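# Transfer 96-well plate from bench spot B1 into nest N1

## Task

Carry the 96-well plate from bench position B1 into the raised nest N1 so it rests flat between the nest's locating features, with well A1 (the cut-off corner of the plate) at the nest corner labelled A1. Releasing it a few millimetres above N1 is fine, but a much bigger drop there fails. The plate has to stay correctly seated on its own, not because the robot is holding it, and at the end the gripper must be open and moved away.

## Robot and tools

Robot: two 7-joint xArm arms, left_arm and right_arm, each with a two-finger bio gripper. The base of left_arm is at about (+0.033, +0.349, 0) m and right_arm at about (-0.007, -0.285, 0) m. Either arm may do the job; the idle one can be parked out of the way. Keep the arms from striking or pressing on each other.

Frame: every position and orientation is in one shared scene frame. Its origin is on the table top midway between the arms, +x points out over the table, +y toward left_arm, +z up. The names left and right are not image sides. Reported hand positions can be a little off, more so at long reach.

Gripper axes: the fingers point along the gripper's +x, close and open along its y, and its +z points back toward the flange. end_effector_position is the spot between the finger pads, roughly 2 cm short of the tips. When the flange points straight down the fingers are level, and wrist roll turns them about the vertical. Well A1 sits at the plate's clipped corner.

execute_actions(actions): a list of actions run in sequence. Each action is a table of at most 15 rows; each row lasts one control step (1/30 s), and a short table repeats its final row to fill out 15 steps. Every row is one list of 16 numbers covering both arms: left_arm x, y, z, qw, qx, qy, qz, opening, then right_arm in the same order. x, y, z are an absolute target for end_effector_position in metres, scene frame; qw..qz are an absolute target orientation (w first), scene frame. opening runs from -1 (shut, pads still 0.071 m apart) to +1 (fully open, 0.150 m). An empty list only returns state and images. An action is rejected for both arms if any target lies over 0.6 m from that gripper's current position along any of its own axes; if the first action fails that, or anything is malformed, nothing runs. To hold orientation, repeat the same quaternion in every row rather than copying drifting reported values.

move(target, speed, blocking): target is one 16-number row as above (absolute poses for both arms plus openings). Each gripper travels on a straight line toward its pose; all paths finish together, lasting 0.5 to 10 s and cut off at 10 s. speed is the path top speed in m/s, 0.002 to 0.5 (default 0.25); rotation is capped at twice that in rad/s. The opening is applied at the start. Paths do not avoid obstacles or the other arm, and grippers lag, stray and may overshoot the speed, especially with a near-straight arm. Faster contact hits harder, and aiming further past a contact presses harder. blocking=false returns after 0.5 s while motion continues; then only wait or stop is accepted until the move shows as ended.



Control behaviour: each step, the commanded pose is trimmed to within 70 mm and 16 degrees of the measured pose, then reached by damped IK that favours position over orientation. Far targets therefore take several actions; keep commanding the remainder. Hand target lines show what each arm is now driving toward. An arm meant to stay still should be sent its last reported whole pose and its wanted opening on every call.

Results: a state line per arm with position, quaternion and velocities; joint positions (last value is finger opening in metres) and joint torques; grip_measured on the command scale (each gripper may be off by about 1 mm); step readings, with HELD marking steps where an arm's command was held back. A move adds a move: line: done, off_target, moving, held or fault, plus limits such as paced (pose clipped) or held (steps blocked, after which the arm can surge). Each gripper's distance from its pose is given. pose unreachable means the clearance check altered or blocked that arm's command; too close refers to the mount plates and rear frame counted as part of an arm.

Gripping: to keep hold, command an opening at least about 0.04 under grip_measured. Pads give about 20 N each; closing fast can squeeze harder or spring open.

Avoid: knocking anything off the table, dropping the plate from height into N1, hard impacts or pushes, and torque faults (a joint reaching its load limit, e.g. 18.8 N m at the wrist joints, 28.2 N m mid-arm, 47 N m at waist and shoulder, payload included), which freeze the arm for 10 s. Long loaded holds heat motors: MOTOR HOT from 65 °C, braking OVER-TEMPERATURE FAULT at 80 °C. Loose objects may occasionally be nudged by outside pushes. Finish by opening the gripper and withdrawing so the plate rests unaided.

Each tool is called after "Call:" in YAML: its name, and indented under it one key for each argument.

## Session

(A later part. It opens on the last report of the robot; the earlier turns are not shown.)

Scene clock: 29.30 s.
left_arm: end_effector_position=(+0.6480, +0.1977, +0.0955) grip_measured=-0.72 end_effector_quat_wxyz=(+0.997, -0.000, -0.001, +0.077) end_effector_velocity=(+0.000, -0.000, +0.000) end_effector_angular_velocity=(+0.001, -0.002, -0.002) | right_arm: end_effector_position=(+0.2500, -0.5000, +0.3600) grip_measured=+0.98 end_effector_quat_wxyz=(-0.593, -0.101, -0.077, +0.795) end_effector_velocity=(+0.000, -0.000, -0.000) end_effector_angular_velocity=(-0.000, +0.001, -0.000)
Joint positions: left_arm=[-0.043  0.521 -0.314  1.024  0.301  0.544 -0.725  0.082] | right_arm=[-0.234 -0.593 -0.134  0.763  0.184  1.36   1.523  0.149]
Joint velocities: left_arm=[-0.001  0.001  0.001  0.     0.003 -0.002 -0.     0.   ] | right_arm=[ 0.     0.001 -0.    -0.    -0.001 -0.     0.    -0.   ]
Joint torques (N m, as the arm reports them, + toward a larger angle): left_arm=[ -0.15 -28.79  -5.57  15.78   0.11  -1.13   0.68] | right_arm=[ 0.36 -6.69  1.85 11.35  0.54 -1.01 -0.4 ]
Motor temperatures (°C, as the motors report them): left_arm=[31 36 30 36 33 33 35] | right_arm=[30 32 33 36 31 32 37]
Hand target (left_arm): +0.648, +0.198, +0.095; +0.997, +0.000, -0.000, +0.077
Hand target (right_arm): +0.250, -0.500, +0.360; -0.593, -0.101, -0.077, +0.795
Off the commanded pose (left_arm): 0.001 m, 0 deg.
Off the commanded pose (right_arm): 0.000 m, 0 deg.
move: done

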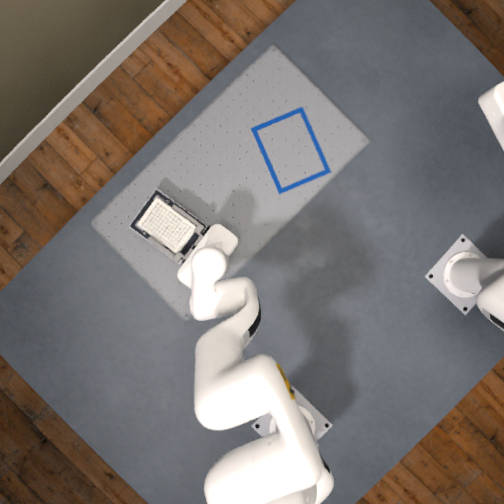

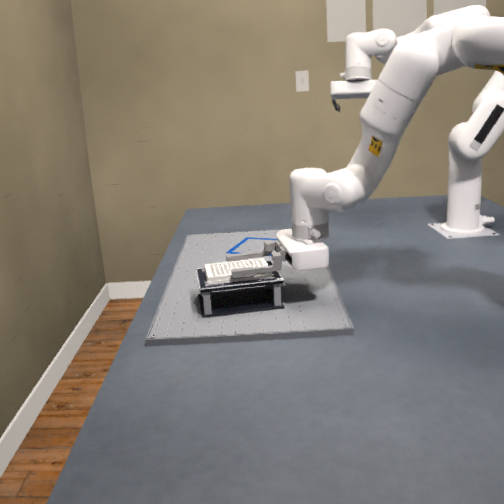

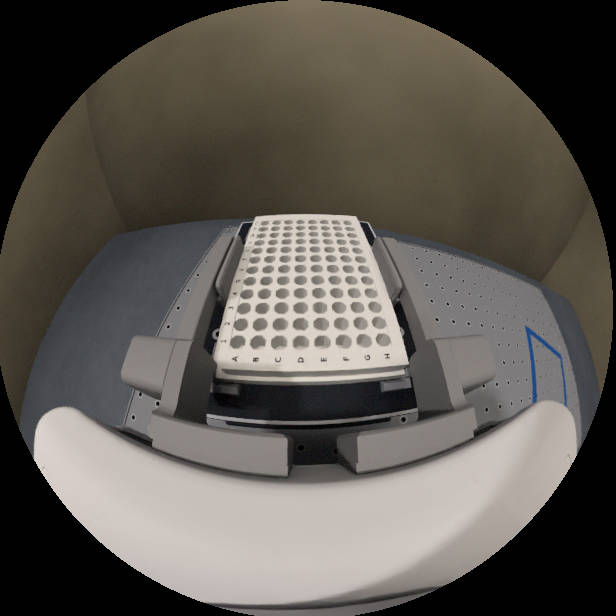

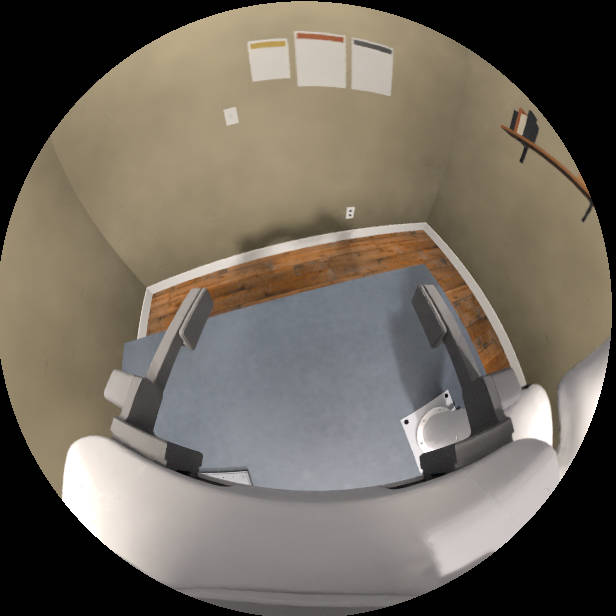

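Call:
move:
  target: [0.6472,0.1977,0.0946,0.9970,0,0,0.0772,-0.80,0.25,-0.50,0.36,-0.593,-0.101,-0.077,0.795,1]
  speed: 0.003

Call:
zoom_image:
  camera: "cam_left_wrist"
  region: [195, 350, 275, 420]

Call:
zoom_image:
  camera: "cam_left_wrist"
  region: [350, 345, 430, 415]

Call:
zoom_image:
  camera: "cam_low"
  region: [190, 255, 240, 295]

Call:
zoom_image:
  camera: "cam_low"
  region: [245, 255, 295, 295]

Scene clock: 32.73 s.
left_arm: end_effector_position=(+0.6475, +0.1978, +0.0948) grip_measured=-0.72 end_effector_quat_wxyz=(+0.997, -0.000, -0.000, +0.077) end_effector_velocity=(-0.000, +0.000, +0.000) end_effector_angular_velocity=(-0.000, -0.000, +0.000) | right_arm: end_effector_position=(+0.2500, -0.5000, +0.3600) grip_measured=+0.98 end_effector_quat_wxyz=(-0.593, -0.101, -0.077, +0.795) end_effector_velocity=(+0.001, +0.000, +0.001) end_effector_angular_velocity=(-0.002, -0.002, +0.003)
Joint positions: left_arm=[-0.044  0.521 -0.313  1.023  0.302  0.542 -0.725  0.082] | right_arm=[-0.234 -0.593 -0.134  0.763  0.184  1.36   1.523  0.149]
Joint velocities: left_arm=[-0.    -0.001  0.    -0.001 -0.001 -0.001  0.     0.   ] | right_arm=[-0.    -0.001  0.001  0.001 -0.    -0.    -0.002  0.   ]
Joint torques (N m, as the arm reports them, + toward a larger angle): left_arm=[ -0.55 -23.94  -5.5   10.41  -0.43   0.43   0.54] | right_arm=[ 0.39 -6.72  1.7  11.35  0.57 -1.01 -0.37]
Motor temperatures (°C, as the motors report them): left_arm=[31 36 30 36 33 33 35] | right_arm=[30 32 33 36 31 32 37]
Hand target (left_arm): +0.647, +0.198, +0.095; +0.997, +0.000, -0.000, +0.077
Hand target (right_arm): +0.250, -0.500, +0.360; -0.593, -0.101, -0.077, +0.795
Off the commanded pose (left_arm): 0.000 m, 0 deg.
Off the commanded pose (right_arm): 0.000 m, 0 deg.
move: done

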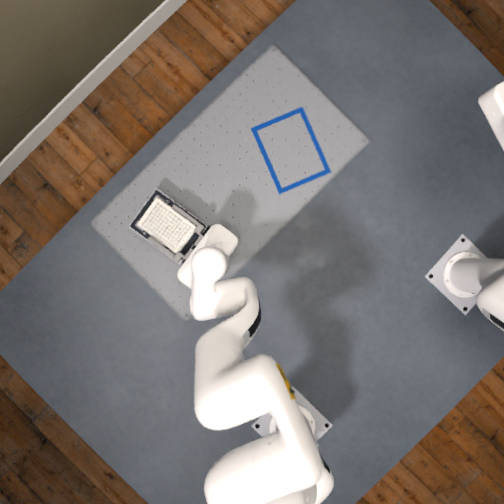

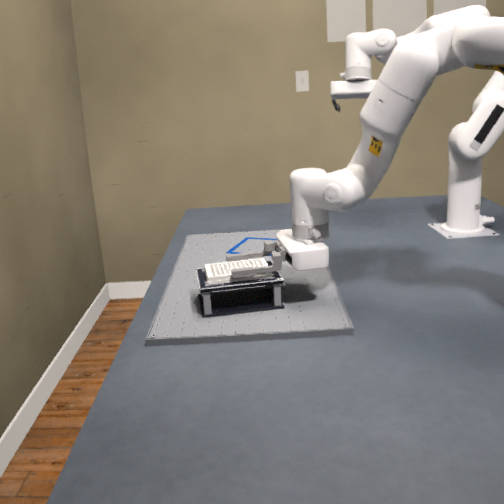

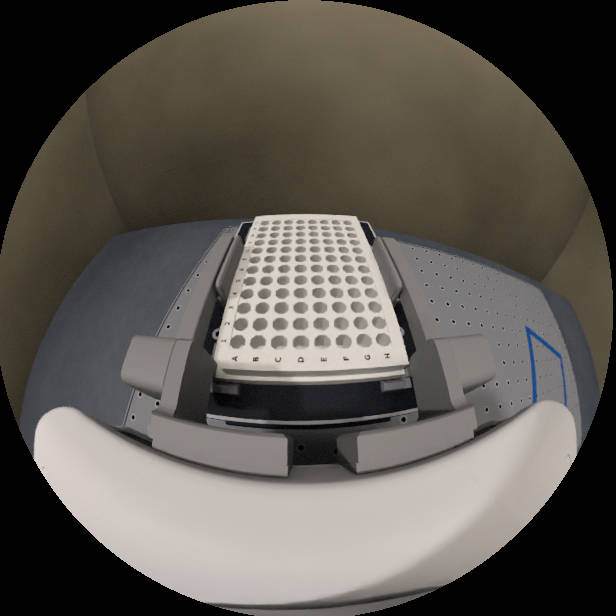

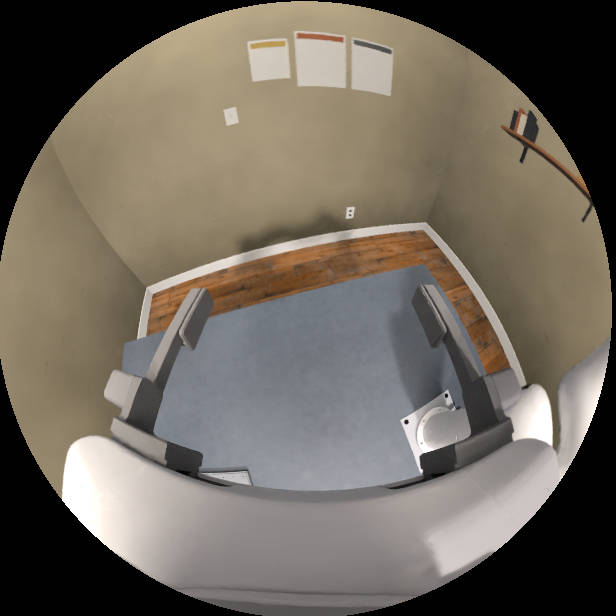

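Region (195, 350, 275, 420) of cam_left_wrist's 616x616 image, scaled by 6.300, with more detail than that image has; it fills the top 441 rows of this view, and the rest is white.

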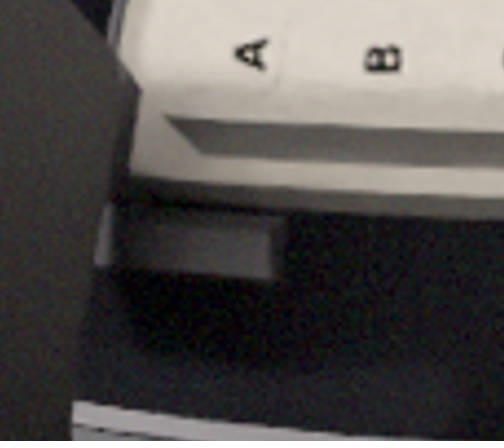

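Region (350, 345, 430, 415) of cam_left_wrist's 616x616 image, scaled by 6.300, with more detail than that image has; it fills the top 441 rows of this view, and the rest is white.

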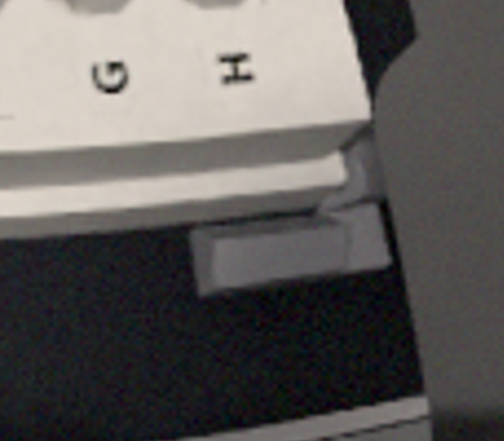

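Region (190, 255, 240, 295) of cam_low's 504x504 image, scaled by 10.080, with more detail than that image has; it fills the top 403 rows of this view, and the rest is white.

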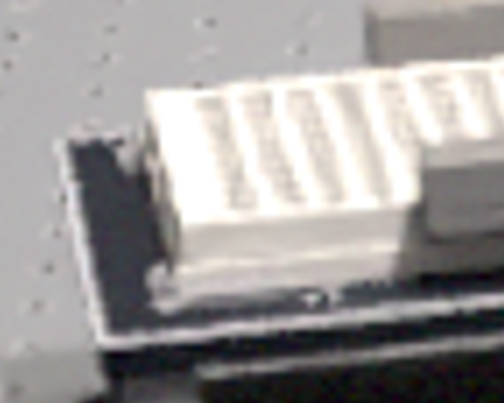

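Region (245, 255, 295, 295) of cam_low's 504x504 image, scaled by 10.080, with more detail than that image has; it fills the top 403 rows of this view, and the rest is white.

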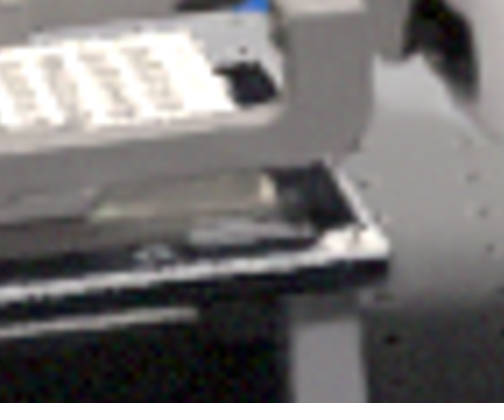

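Call:
move:
  target: [0.6477,0.1978,0.0968,0.9970,0,0,0.0772,-0.80,0.25,-0.50,0.36,-0.593,-0.101,-0.077,0.795,1]
  speed: 0.005

Call:
zoom_image:
  camera: "cam_left_wrist"
  region: [200, 365, 250, 405]

Call:
zoom_image:
  camera: "cam_left_wrist"
  region: [370, 360, 420, 400]

Call:
zoom_image:
  camera: "cam_left_wrist"
  region: [220, 205, 280, 255]

Call:
zoom_image:
  camera: "cam_left_wrist"
  region: [335, 205, 395, 255]

Scene clock: 33.80 s.
left_arm: end_effector_position=(+0.6469, +0.1978, +0.0954) grip_measured=-0.72 end_effector_quat_wxyz=(+0.997, +0.000, +0.001, +0.077) end_effector_velocity=(+0.000, +0.000, +0.000) end_effector_angular_velocity=(-0.000, +0.001, +0.002) | right_arm: end_effector_position=(+0.2500, -0.5000, +0.3600) grip_measured=+0.98 end_effector_quat_wxyz=(-0.593, -0.101, -0.077, +0.795) end_effector_velocity=(-0.000, -0.001, +0.000) end_effector_angular_velocity=(-0.002, -0.001, -0.001)
Joint positions: left_arm=[-0.042  0.518 -0.316  1.022  0.299  0.548 -0.723  0.082] | right_arm=[-0.234 -0.593 -0.134  0.763  0.184  1.36   1.523  0.149]
Joint velocities: left_arm=[ 0.001 -0.001 -0.001  0.001 -0.001  0.002 -0.     0.   ] | right_arm=[-0.     0.    -0.001  0.    -0.002 -0.002 -0.    -0.   ]
Joint torques (N m, as the arm reports them, + toward a larger angle): left_arm=[ -0.15 -28.43  -5.47  14.03   0.07  -0.65   0.43] | right_arm=[ 0.59 -6.72  1.72 11.29  0.59 -1.   -0.39]
Motor temperatures (°C, as the motors report them): left_arm=[31 36 30 36 33 33 35] | right_arm=[30 32 33 36 31 32 37]
Hand target (left_arm): +0.648, +0.198, +0.097; +0.997, -0.000, +0.000, +0.077
Hand target (right_arm): +0.250, -0.500, +0.360; -0.593, -0.101, -0.077, +0.795
Off the commanded pose (left_arm): 0.002 m, 0 deg.
Off the commanded pose (right_arm): 0.000 m, 0 deg.
move: done

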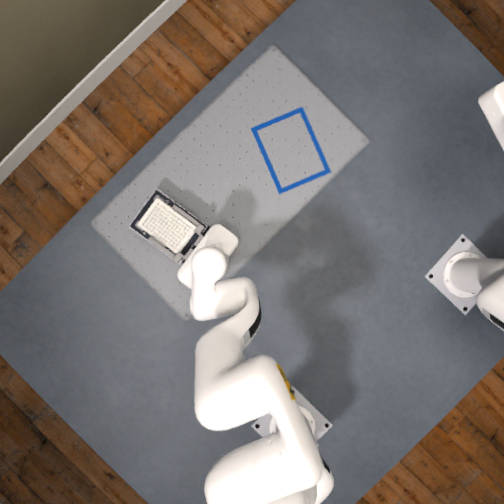

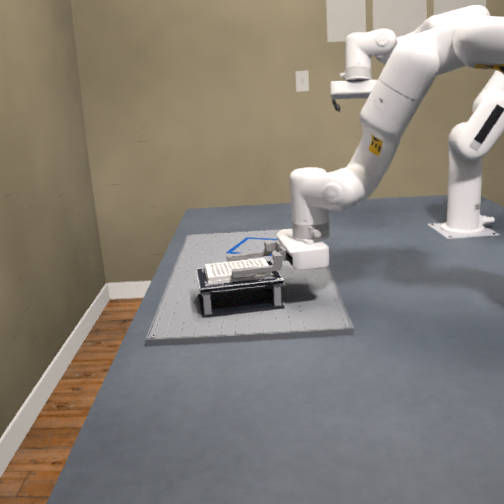

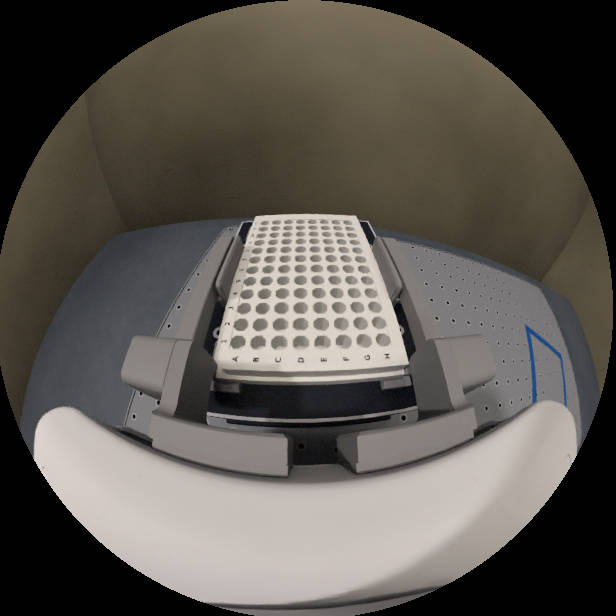

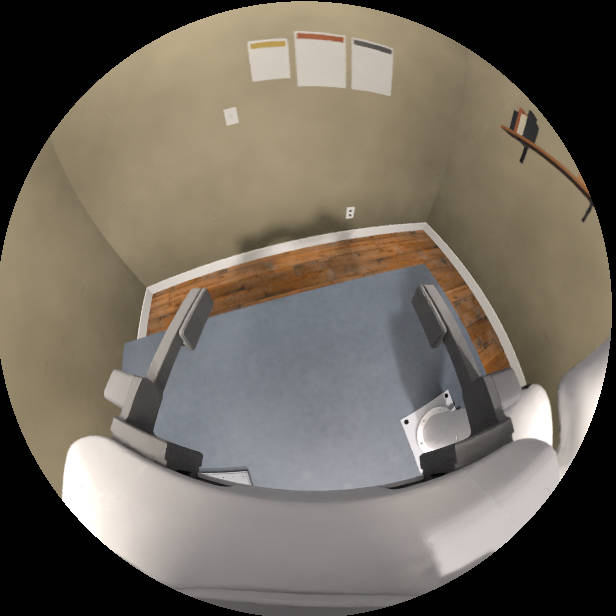

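Region (200, 365, 250, 405) of cam_left_wrist's 616x616 image, scaled by 10.080, with more detail than that image has; it fills the top 403 rows of this view, and the rest is white.

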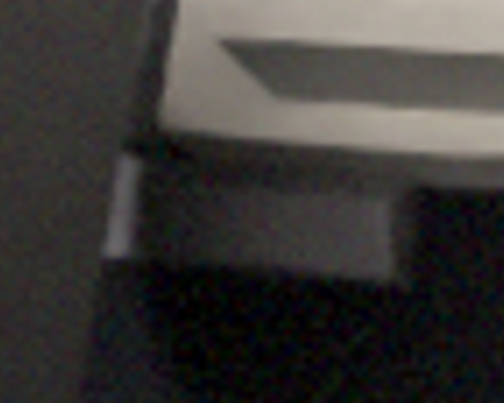

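Region (370, 360, 420, 400) of cam_left_wrist's 616x616 image, scaled by 10.080, with more detail than that image has; it fills the top 403 rows of this view, and the rest is white.

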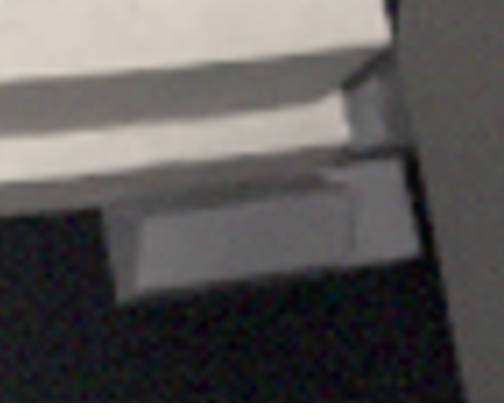

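Region (220, 205, 280, 255) of cam_left_wrist's 616x616 image, scaled by 8.400, with more detail than that image has.

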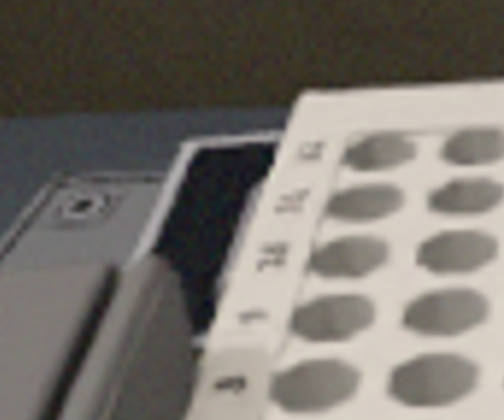

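Region (335, 205, 395, 255) of cam_left_wrist's 616x616 image, scaled by 8.400, with more detail than that image has.

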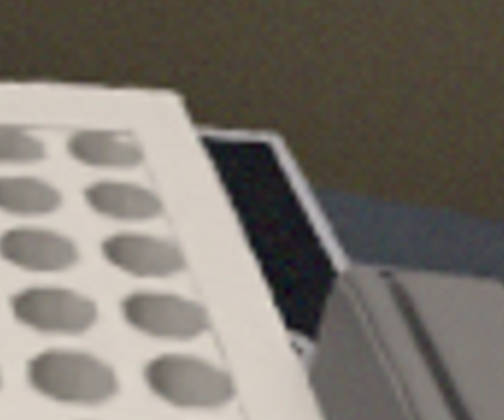

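Call:
execute_actions:
  actions: []

Call:
zoom_image:
  camera: "cam_left_wrist"
  region: [200, 365, 250, 405]

Call:
zoom_image:
  camera: "cam_left_wrist"
  region: [370, 360, 420, 400]

Scene clock: 36.63 s.
left_arm: end_effector_position=(+0.6477, +0.1978, +0.0968) grip_measured=-0.72 end_effector_quat_wxyz=(+0.997, -0.000, +0.000, +0.077) end_effector_velocity=(+0.001, -0.000, +0.000) end_effector_angular_velocity=(+0.000, -0.001, -0.000) | right_arm: end_effector_position=(+0.2500, -0.5000, +0.3600) grip_measured=+0.98 end_effector_quat_wxyz=(-0.593, -0.101, -0.077, +0.795) end_effector_velocity=(+0.000, +0.000, +0.000) end_effector_angular_velocity=(-0.001, -0.002, -0.000)
Joint positions: left_arm=[-0.042  0.517 -0.316  1.023  0.299  0.548 -0.723  0.082] | right_arm=[-0.234 -0.593 -0.134  0.763  0.184  1.36   1.523  0.149]
Joint velocities: left_arm=[-0.     0.     0.     0.001  0.001 -0.    -0.001  0.   ] | right_arm=[ 0.001 -0.     0.001  0.    -0.    -0.002  0.001  0.   ]
Joint torques (N m, as the arm reports them, + toward a larger angle): left_arm=[ -0.23 -30.7   -5.81  17.     0.23  -1.53   0.54] | right_arm=[ 0.39 -6.67  1.67 11.3   0.53 -1.06 -0.34]
Motor temperatures (°C, as the motors report them): left_arm=[31 36 30 36 33 33 35] | right_arm=[30 32 33 36 31 32 37]
Hand target (left_arm): +0.648, +0.198, +0.097; +0.997, -0.000, +0.000, +0.077
Hand target (right_arm): +0.250, -0.500, +0.360; -0.593, -0.101, -0.077, +0.795
Off the commanded pose (left_arm): 0.000 m, 0 deg.
Off the commanded pose (right_arm): 0.000 m, 0 deg.

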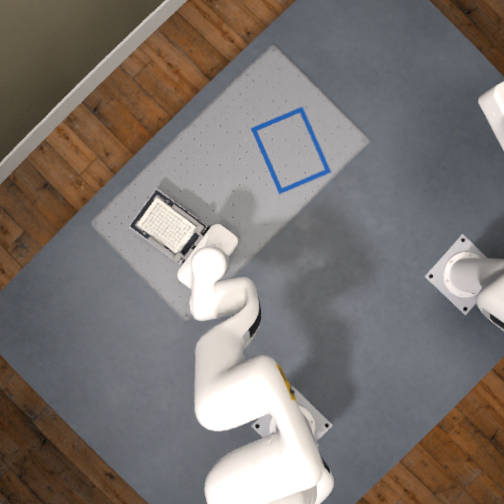

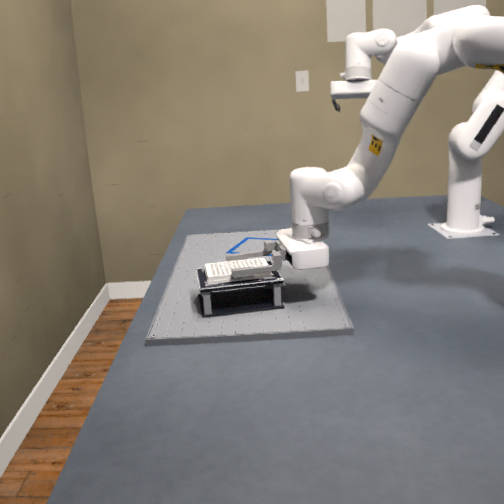

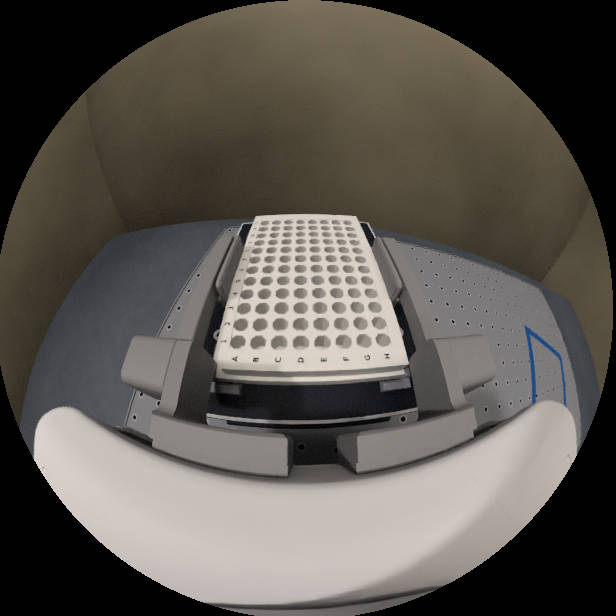

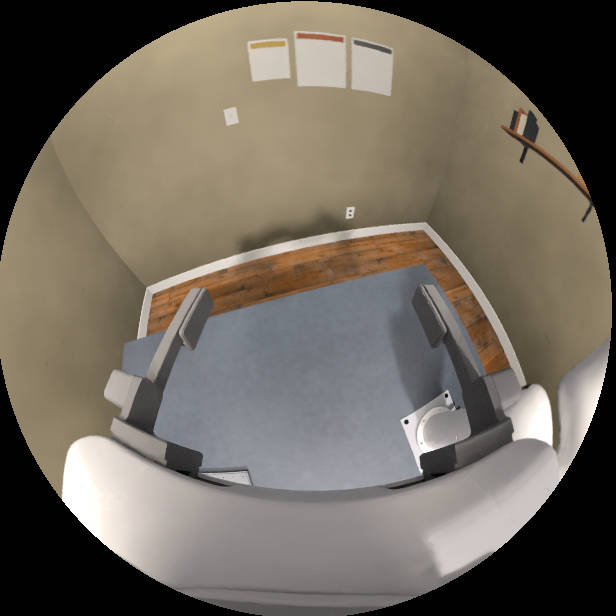

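Region (200, 365, 250, 405) of cam_left_wrist's 616x616 image, scaled by 10.080, with more detail than that image has; it fills the top 403 rows of this view, and the rest is white.

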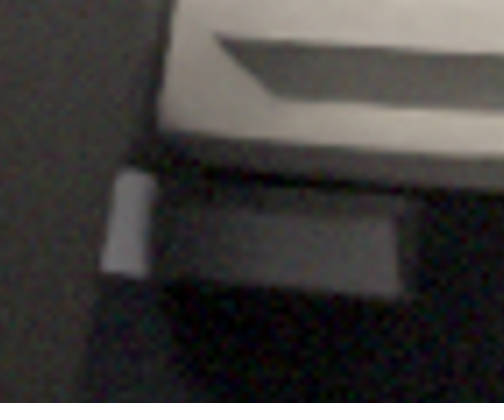

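Region (370, 360, 420, 400) of cam_left_wrist's 616x616 image, scaled by 10.080, with more detail than that image has; it fills the top 403 rows of this view, and the rest is white.

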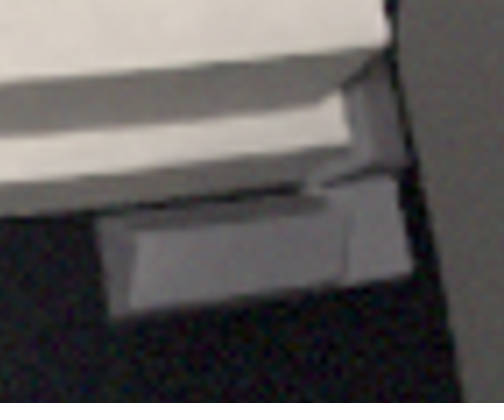

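Call:
zoom_image:
  camera: "cam_low"
  region: [200, 270, 235, 295]

Call:
zoom_image:
  camera: "cam_low"
  region: [250, 265, 285, 290]

Call:
zoom_image:
  camera: "cam_left_wrist"
  region: [200, 310, 250, 370]

Call:
zoom_image:
  camera: "cam_left_wrist"
  region: [375, 305, 425, 365]

Region (200, 270, 235, 295) of cam_low's 504x504 image, scaled by 14.400, with more detail than that image has; it fills the top 360 rows of this view, and the rest is white.

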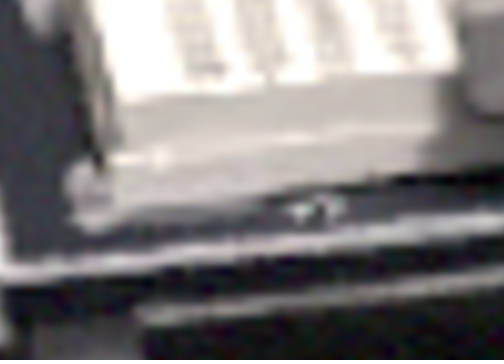

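Region (250, 265, 285, 290) of cam_low's 504x504 image, scaled by 14.400, with more detail than that image has; it fills the top 360 rows of this view, and the rest is white.

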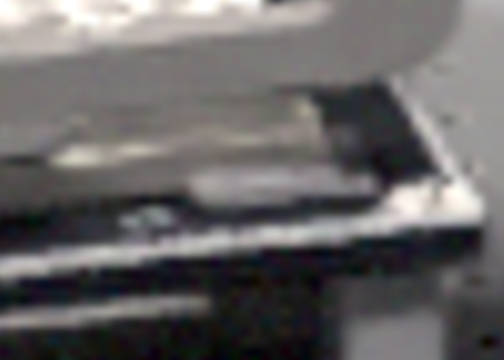

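Region (200, 310, 250, 370) of cam_left_wrist's 616x616 image, scaled by 8.400, with more detail than that image has.

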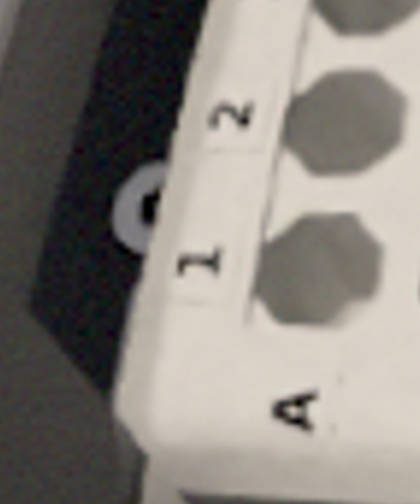

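Region (375, 305, 425, 365) of cam_left_wrist's 616x616 image, scaled by 8.400, with more detail than that image has.

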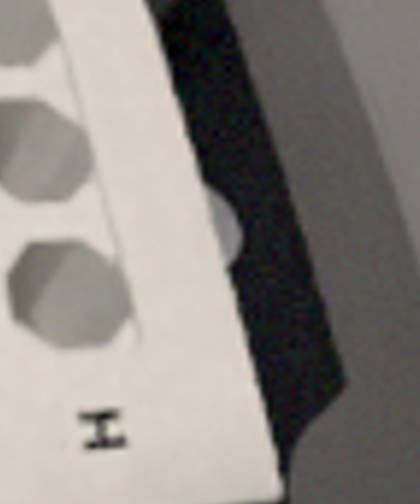

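Call:
move:
  target: [0.6474,0.1978,0.0957,0.9970,0,0,0.0772,-0.80,0.25,-0.50,0.36,-0.593,-0.101,-0.077,0.795,1]
  speed: 0.004

Call:
zoom_image:
  camera: "cam_low"
  region: [200, 270, 235, 295]

Call:
zoom_image:
  camera: "cam_low"
  region: [250, 265, 285, 290]

Call:
zoom_image:
  camera: "cam_left_wrist"
  region: [370, 360, 420, 400]

Scene clock: 40.93 s.
left_arm: end_effector_position=(+0.6474, +0.1978, +0.0958) grip_measured=-0.72 end_effector_quat_wxyz=(+0.997, -0.000, -0.000, +0.077) end_effector_velocity=(-0.000, +0.000, -0.000) end_effector_angular_velocity=(-0.000, -0.001, +0.000) | right_arm: end_effector_position=(+0.2500, -0.5000, +0.3600) grip_measured=+0.98 end_effector_quat_wxyz=(-0.593, -0.101, -0.077, +0.795) end_effector_velocity=(-0.000, +0.000, -0.000) end_effector_angular_velocity=(+0.002, +0.003, +0.001)
Joint positions: left_arm=[-0.043  0.519 -0.314  1.023  0.3    0.545 -0.724  0.082] | right_arm=[-0.234 -0.593 -0.134  0.763  0.184  1.36   1.523  0.149]
Joint velocities: left_arm=[-0.001 -0.     0.001 -0.001 -0.    -0.001 -0.     0.   ] | right_arm=[-0.    -0.     0.    -0.     0.001  0.003 -0.     0.   ]
Joint torques (N m, as the arm reports them, + toward a larger angle): left_arm=[ -0.29 -30.6   -5.95  16.8    0.26  -1.38   0.49] | right_arm=[ 0.33 -6.61  1.74 11.31  0.48 -0.97 -0.35]
Motor temperatures (°C, as the motors report them): left_arm=[31 36 30 36 33 33 35] | right_arm=[30 32 33 36 31 32 37]
Hand target (left_arm): +0.647, +0.198, +0.096; +0.997, +0.000, -0.000, +0.077
Hand target (right_arm): +0.250, -0.500, +0.360; -0.593, -0.101, -0.077, +0.795
Off the commanded pose (left_arm): 0.000 m, 0 deg.
Off the commanded pose (right_arm): 0.000 m, 0 deg.
move: done

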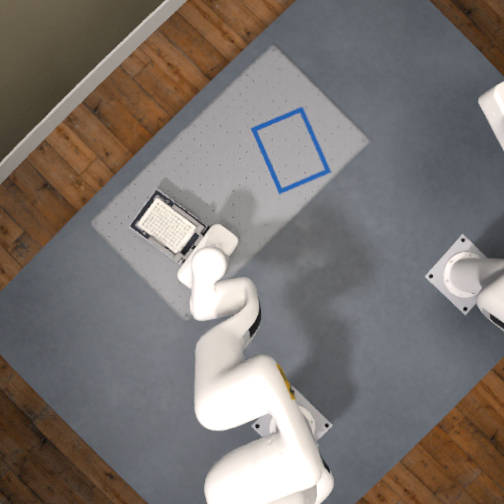

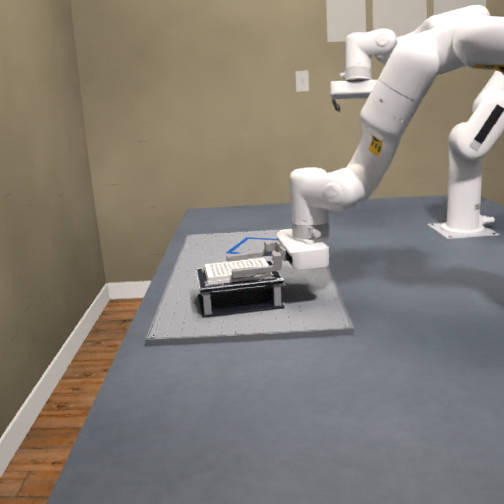

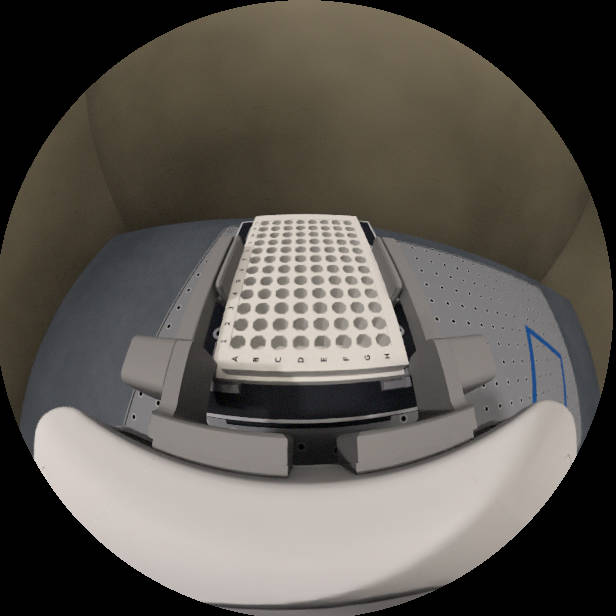

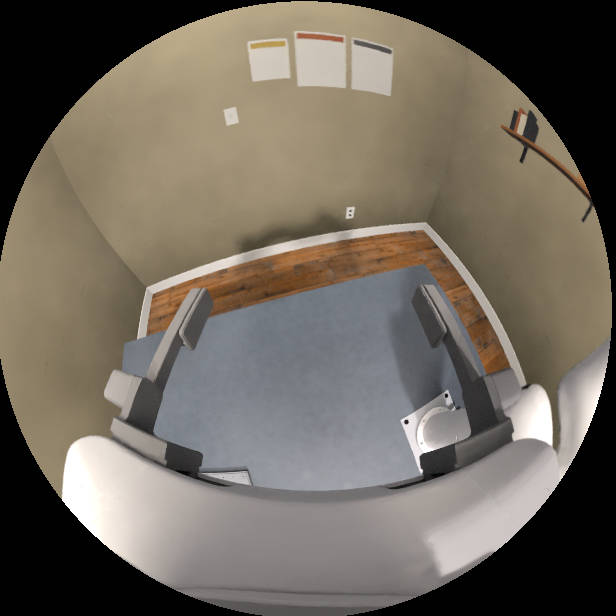

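Region (200, 270, 235, 295) of cam_low's 504x504 image, scaled by 14.400, with more detail than that image has; it fills the top 360 rows of this view, and the rest is white.

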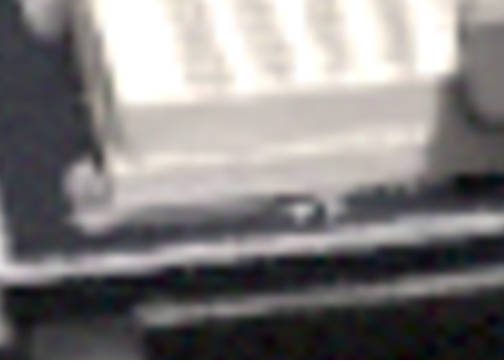

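Region (250, 265, 285, 290) of cam_low's 504x504 image, scaled by 14.400, with more detail than that image has; it fills the top 360 rows of this view, and the rest is white.

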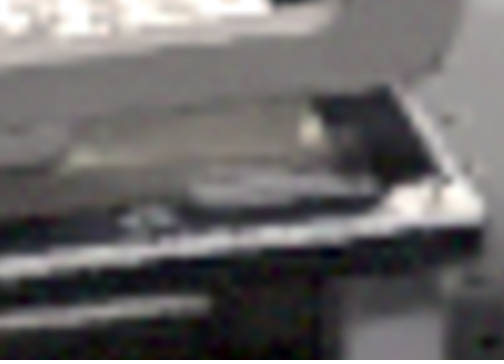

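Region (370, 360, 420, 400) of cam_left_wrist's 616x616 image, scaled by 10.080, with more detail than that image has; it fills the top 403 rows of this view, and the rest is white.

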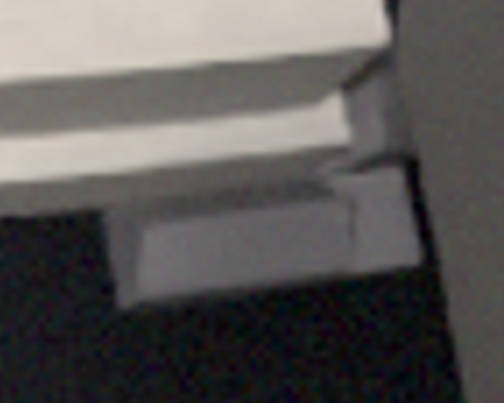

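Call:
execute_actions:
  actions:
    - [[0.6474,0.1978,0.0957,0.9970,0,0,0.0772,-0.78,0.25,-0.50,0.36,-0.593,-0.101,-0.077,0.795,1],[0.6474,0.1978,0.0957,0.9970,0,0,0.0772,-0.765,0.25,-0.50,0.36,-0.593,-0.101,-0.077,0.795,1],[0.6474,0.1978,0.0957,0.9970,0,0,0.0772,-0.75,0.25,-0.50,0.36,-0.593,-0.101,-0.077,0.795,1],[0.6474,0.1978,0.0957,0.9970,0,0,0.0772,-0.74,0.25,-0.50,0.36,-0.593,-0.101,-0.077,0.795,1],[0.6474,0.1978,0.0957,0.9970,0,0,0.0772,-0.73,0.25,-0.50,0.36,-0.593,-0.101,-0.077,0.795,1],[0.6474,0.1978,0.0957,0.9970,0,0,0.0772,-0.72,0.25,-0.50,0.36,-0.593,-0.101,-0.077,0.795,1],[0.6474,0.1978,0.0957,0.9970,0,0,0.0772,-0.71,0.25,-0.50,0.36,-0.593,-0.101,-0.077,0.795,1],[0.6474,0.1978,0.0957,0.9970,0,0,0.0772,-0.70,0.25,-0.50,0.36,-0.593,-0.101,-0.077,0.795,1],[0.6474,0.1978,0.0957,0.9970,0,0,0.0772,-0.68,0.25,-0.50,0.36,-0.593,-0.101,-0.077,0.795,1],[0.6474,0.1978,0.0957,0.9970,0,0,0.0772,-0.64,0.25,-0.50,0.36,-0.593,-0.101,-0.077,0.795,1],[0.6474,0.1978,0.0957,0.9970,0,0,0.0772,-0.58,0.25,-0.50,0.36,-0.593,-0.101,-0.077,0.795,1],[0.6474,0.1978,0.0957,0.9970,0,0,0.0772,-0.50,0.25,-0.50,0.36,-0.593,-0.101,-0.077,0.795,1],[0.6474,0.1978,0.0957,0.9970,0,0,0.0772,-0.40,0.25,-0.50,0.36,-0.593,-0.101,-0.077,0.795,1],[0.6474,0.1978,0.0957,0.9970,0,0,0.0772,-0.30,0.25,-0.50,0.36,-0.593,-0.101,-0.077,0.795,1],[0.6474,0.1978,0.0957,0.9970,0,0,0.0772,-0.20,0.25,-0.50,0.36,-0.593,-0.101,-0.077,0.795,1]]

Call:
zoom_image:
  camera: "cam_left_wrist"
  region: [160, 190, 460, 440]

Scene clock: 42.77 s.
left_arm: end_effector_position=(+0.6474, +0.1978, +0.0956) grip_measured=-0.39 end_effector_quat_wxyz=(+0.997, +0.000, +0.000, +0.077) end_effector_velocity=(+0.000, -0.000, +0.001) end_effector_angular_velocity=(-0.001, -0.002, +0.001) | right_arm: end_effector_position=(+0.2500, -0.5000, +0.3600) grip_measured=+0.98 end_effector_quat_wxyz=(-0.593, -0.101, -0.077, +0.795) end_effector_velocity=(+0.000, +0.000, -0.000) end_effector_angular_velocity=(-0.000, -0.000, +0.001)
Joint positions: left_arm=[-0.043  0.519 -0.314  1.023  0.3    0.545 -0.724  0.095] | right_arm=[-0.234 -0.593 -0.134  0.763  0.184  1.36   1.523  0.149]
Joint velocities: left_arm=[-0.001 -0.001 -0.     0.001 -0.001 -0.    -0.001  0.104] | right_arm=[ 0.    -0.     0.    -0.001 -0.    -0.001 -0.001  0.   ]
Joint torques (N m, as the arm reports them, + toward a larger angle): left_arm=[ -0.41 -30.49  -5.8   16.7   -0.01  -1.37   0.56] | right_arm=[ 0.49 -6.63  1.7  11.35  0.57 -1.09 -0.4 ]
Motor temperatures (°C, as the motors report them): left_arm=[31 36 30 36 33 33 35] | right_arm=[30 32 33 36 31 32 37]
Hand target (left_arm): +0.647, +0.198, +0.096; +0.997, +0.000, -0.000, +0.077
Hand target (right_arm): +0.250, -0.500, +0.360; -0.593, -0.101, -0.077, +0.795
Off the commanded pose (left_arm): 0.000 m, 0 deg.
Off the commanded pose (right_arm): 0.000 m, 0 deg.
Step readings (end_effector_position):
0: left_arm (+0.6474, +0.1978, +0.0957) | right_arm (+0.2500, -0.5000, +0.3600)
1: left_arm (+0.6474, +0.1978, +0.0957) | right_arm (+0.2500, -0.5000, +0.3600)
2: left_arm (+0.6474, +0.1978, +0.0957) | right_arm (+0.2500, -0.5000, +0.3600)
4: left_arm (+0.6474, +0.1978, +0.0957) | right_arm (+0.2500, -0.5000, +0.3600)
8: left_arm (+0.6474, +0.1978, +0.0957) | right_arm (+0.2500, -0.5000, +0.3600)
15: end_effector_position above

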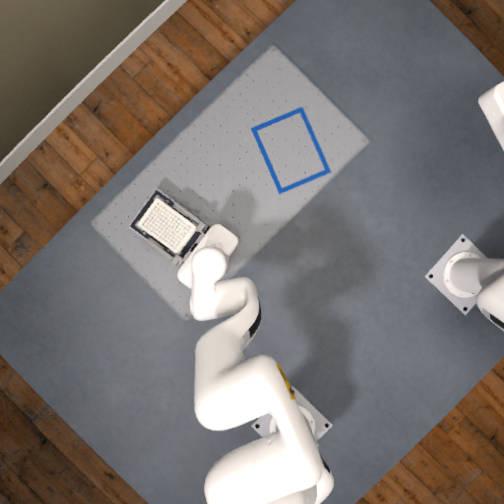

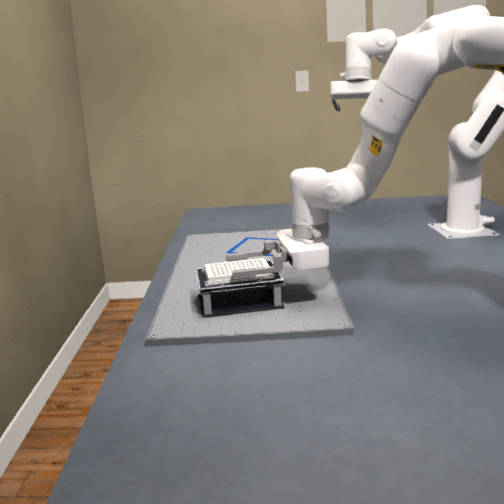

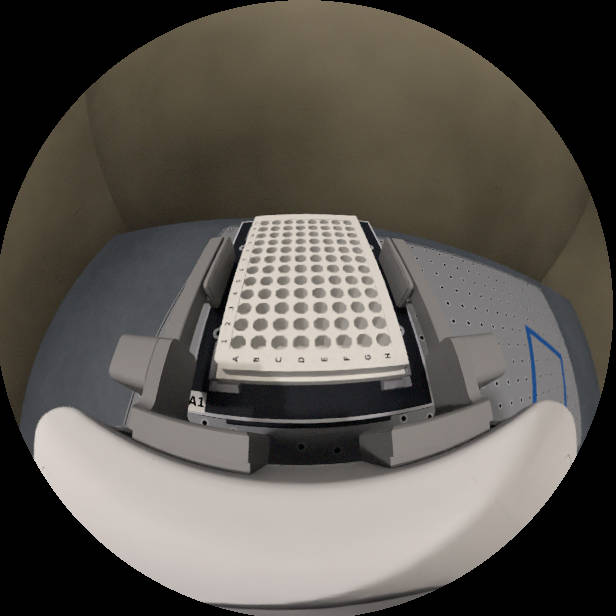

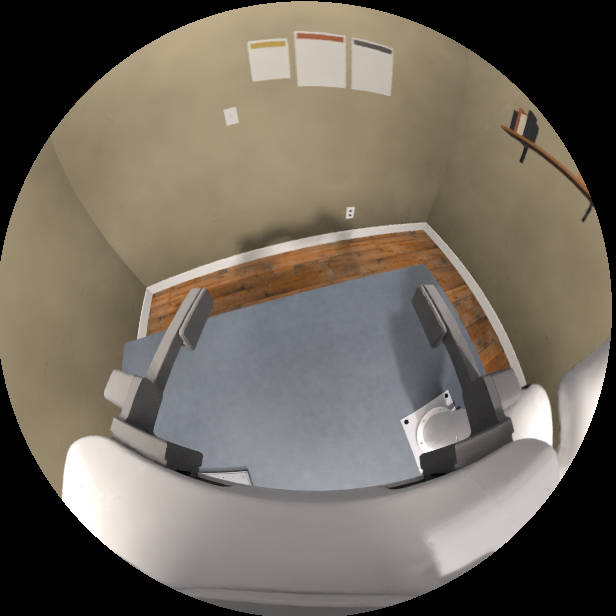

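Region (160, 190, 460, 440) of cam_left_wrist's 616x616 image, scaled by 1.680, with more detail than that image has.

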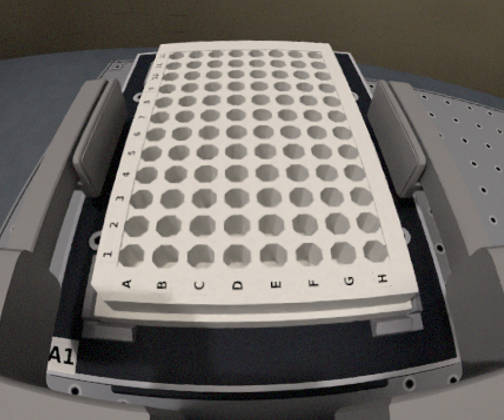

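Call:
move:
  target: [0.499,0.175,0.22,0.9970,0,0,0.0772,1,0.25,-0.50,0.36,-0.593,-0.101,-0.077,0.795,1]
  speed: 0.25

Call:
zoom_image:
  camera: "cam_high"
  region: [120, 175, 220, 275]

Call:
zoom_image:
  camera: "cam_low"
  region: [190, 250, 290, 300]

Scene clock: 44.73 s.
left_arm: end_effector_position=(+0.4986, +0.1738, +0.2196) grip_measured=+1.00 end_effector_quat_wxyz=(+0.997, -0.001, +0.001, +0.077) end_effector_velocity=(-0.002, -0.000, +0.002) end_effector_angular_velocity=(-0.001, -0.000, -0.002) | right_arm: end_effector_position=(+0.2500, -0.5000, +0.3600) grip_measured=+0.98 end_effector_quat_wxyz=(-0.593, -0.101, -0.077, +0.795) end_effector_velocity=(-0.000, -0.001, +0.001) end_effector_angular_velocity=(-0.000, -0.003, -0.004)
Joint positions: left_arm=[-0.084 -0.164 -0.482  0.603 -0.116  0.752 -0.623  0.15 ] | right_arm=[-0.234 -0.593 -0.134  0.763  0.184  1.36   1.523  0.149]
Joint velocities: left_arm=[-0.003 -0.012  0.001 -0.003 -0.007  0.008  0.006 -0.   ] | right_arm=[-0.     0.    -0.001  0.002  0.    -0.002  0.002 -0.   ]
Joint torques (N m, as the arm reports them, + toward a larger angle): left_arm=[ -0.4  -14.73   0.71  19.56   0.09  -1.31   0.58] | right_arm=[ 0.32 -6.81  1.71 11.23  0.49 -1.07 -0.34]
Motor temperatures (°C, as the motors report them): left_arm=[31 36 30 36 33 33 35] | right_arm=[30 32 33 36 31 32 37]
Hand target (left_arm): +0.498, +0.174, +0.220; +0.997, -0.002, +0.000, +0.077
Hand target (right_arm): +0.250, -0.500, +0.360; -0.593, -0.101, -0.077, +0.795
Off the commanded pose (left_arm): 0.001 m, 0 deg.
Off the commanded pose (right_arm): 0.000 m, 0 deg.
move: done

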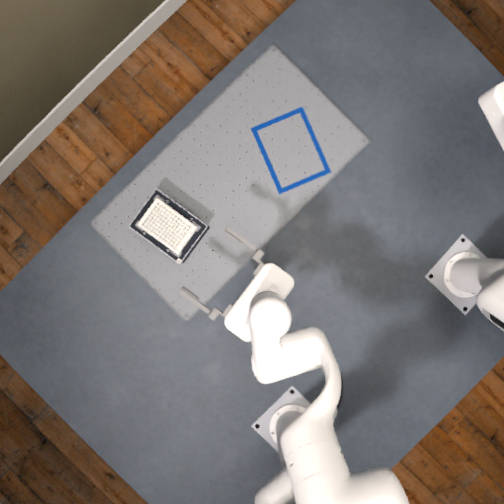

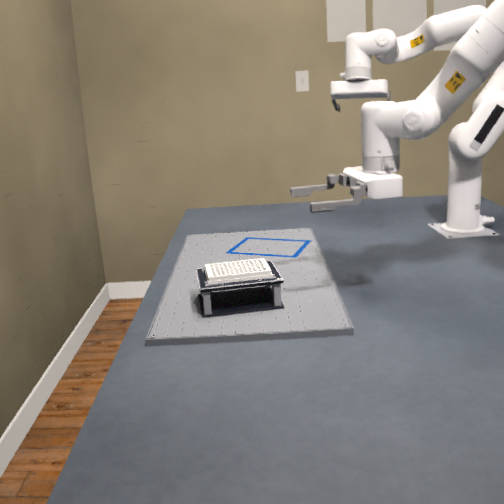

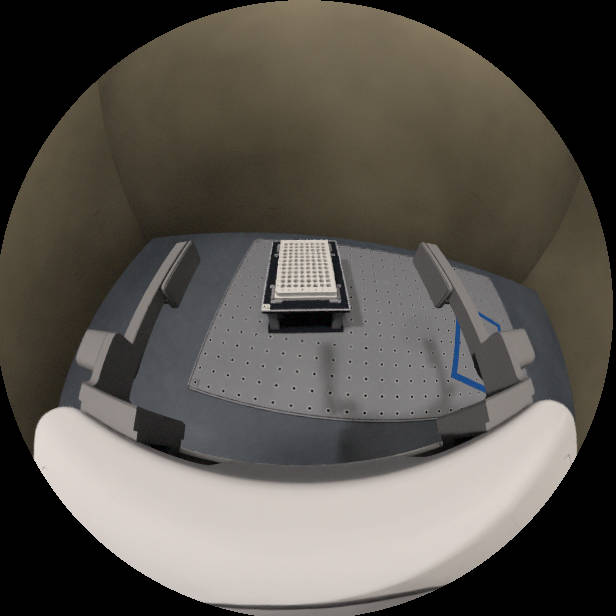

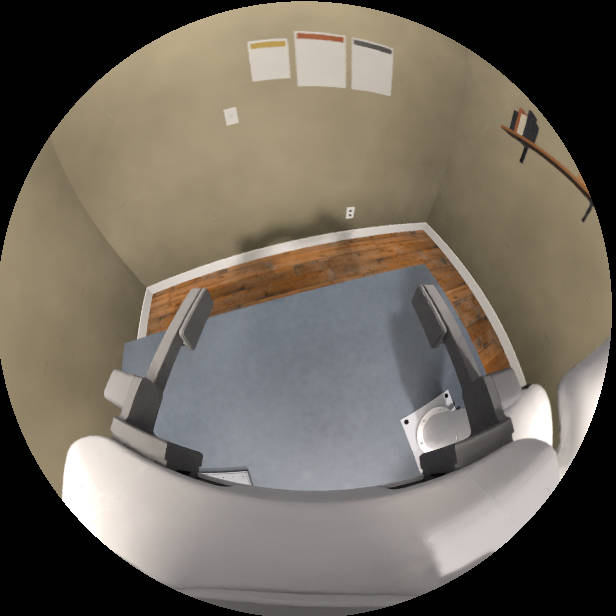

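Region (120, 175, 220, 275) of cam_high's 504x504 image, scaled by 5.040, with more detail than that image has.

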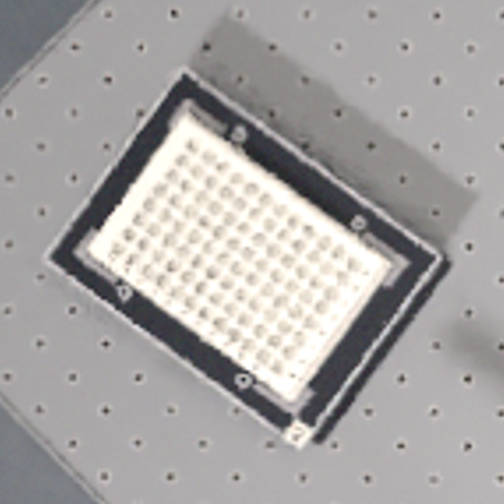

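Region (190, 250, 290, 300) of cam_low's 504x504 image, scaled by 5.040, with more detail than that image has.

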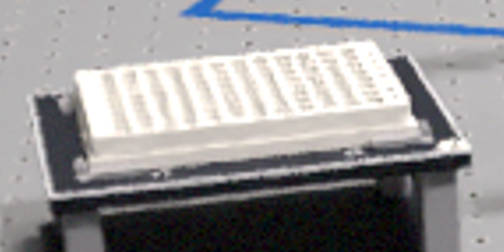

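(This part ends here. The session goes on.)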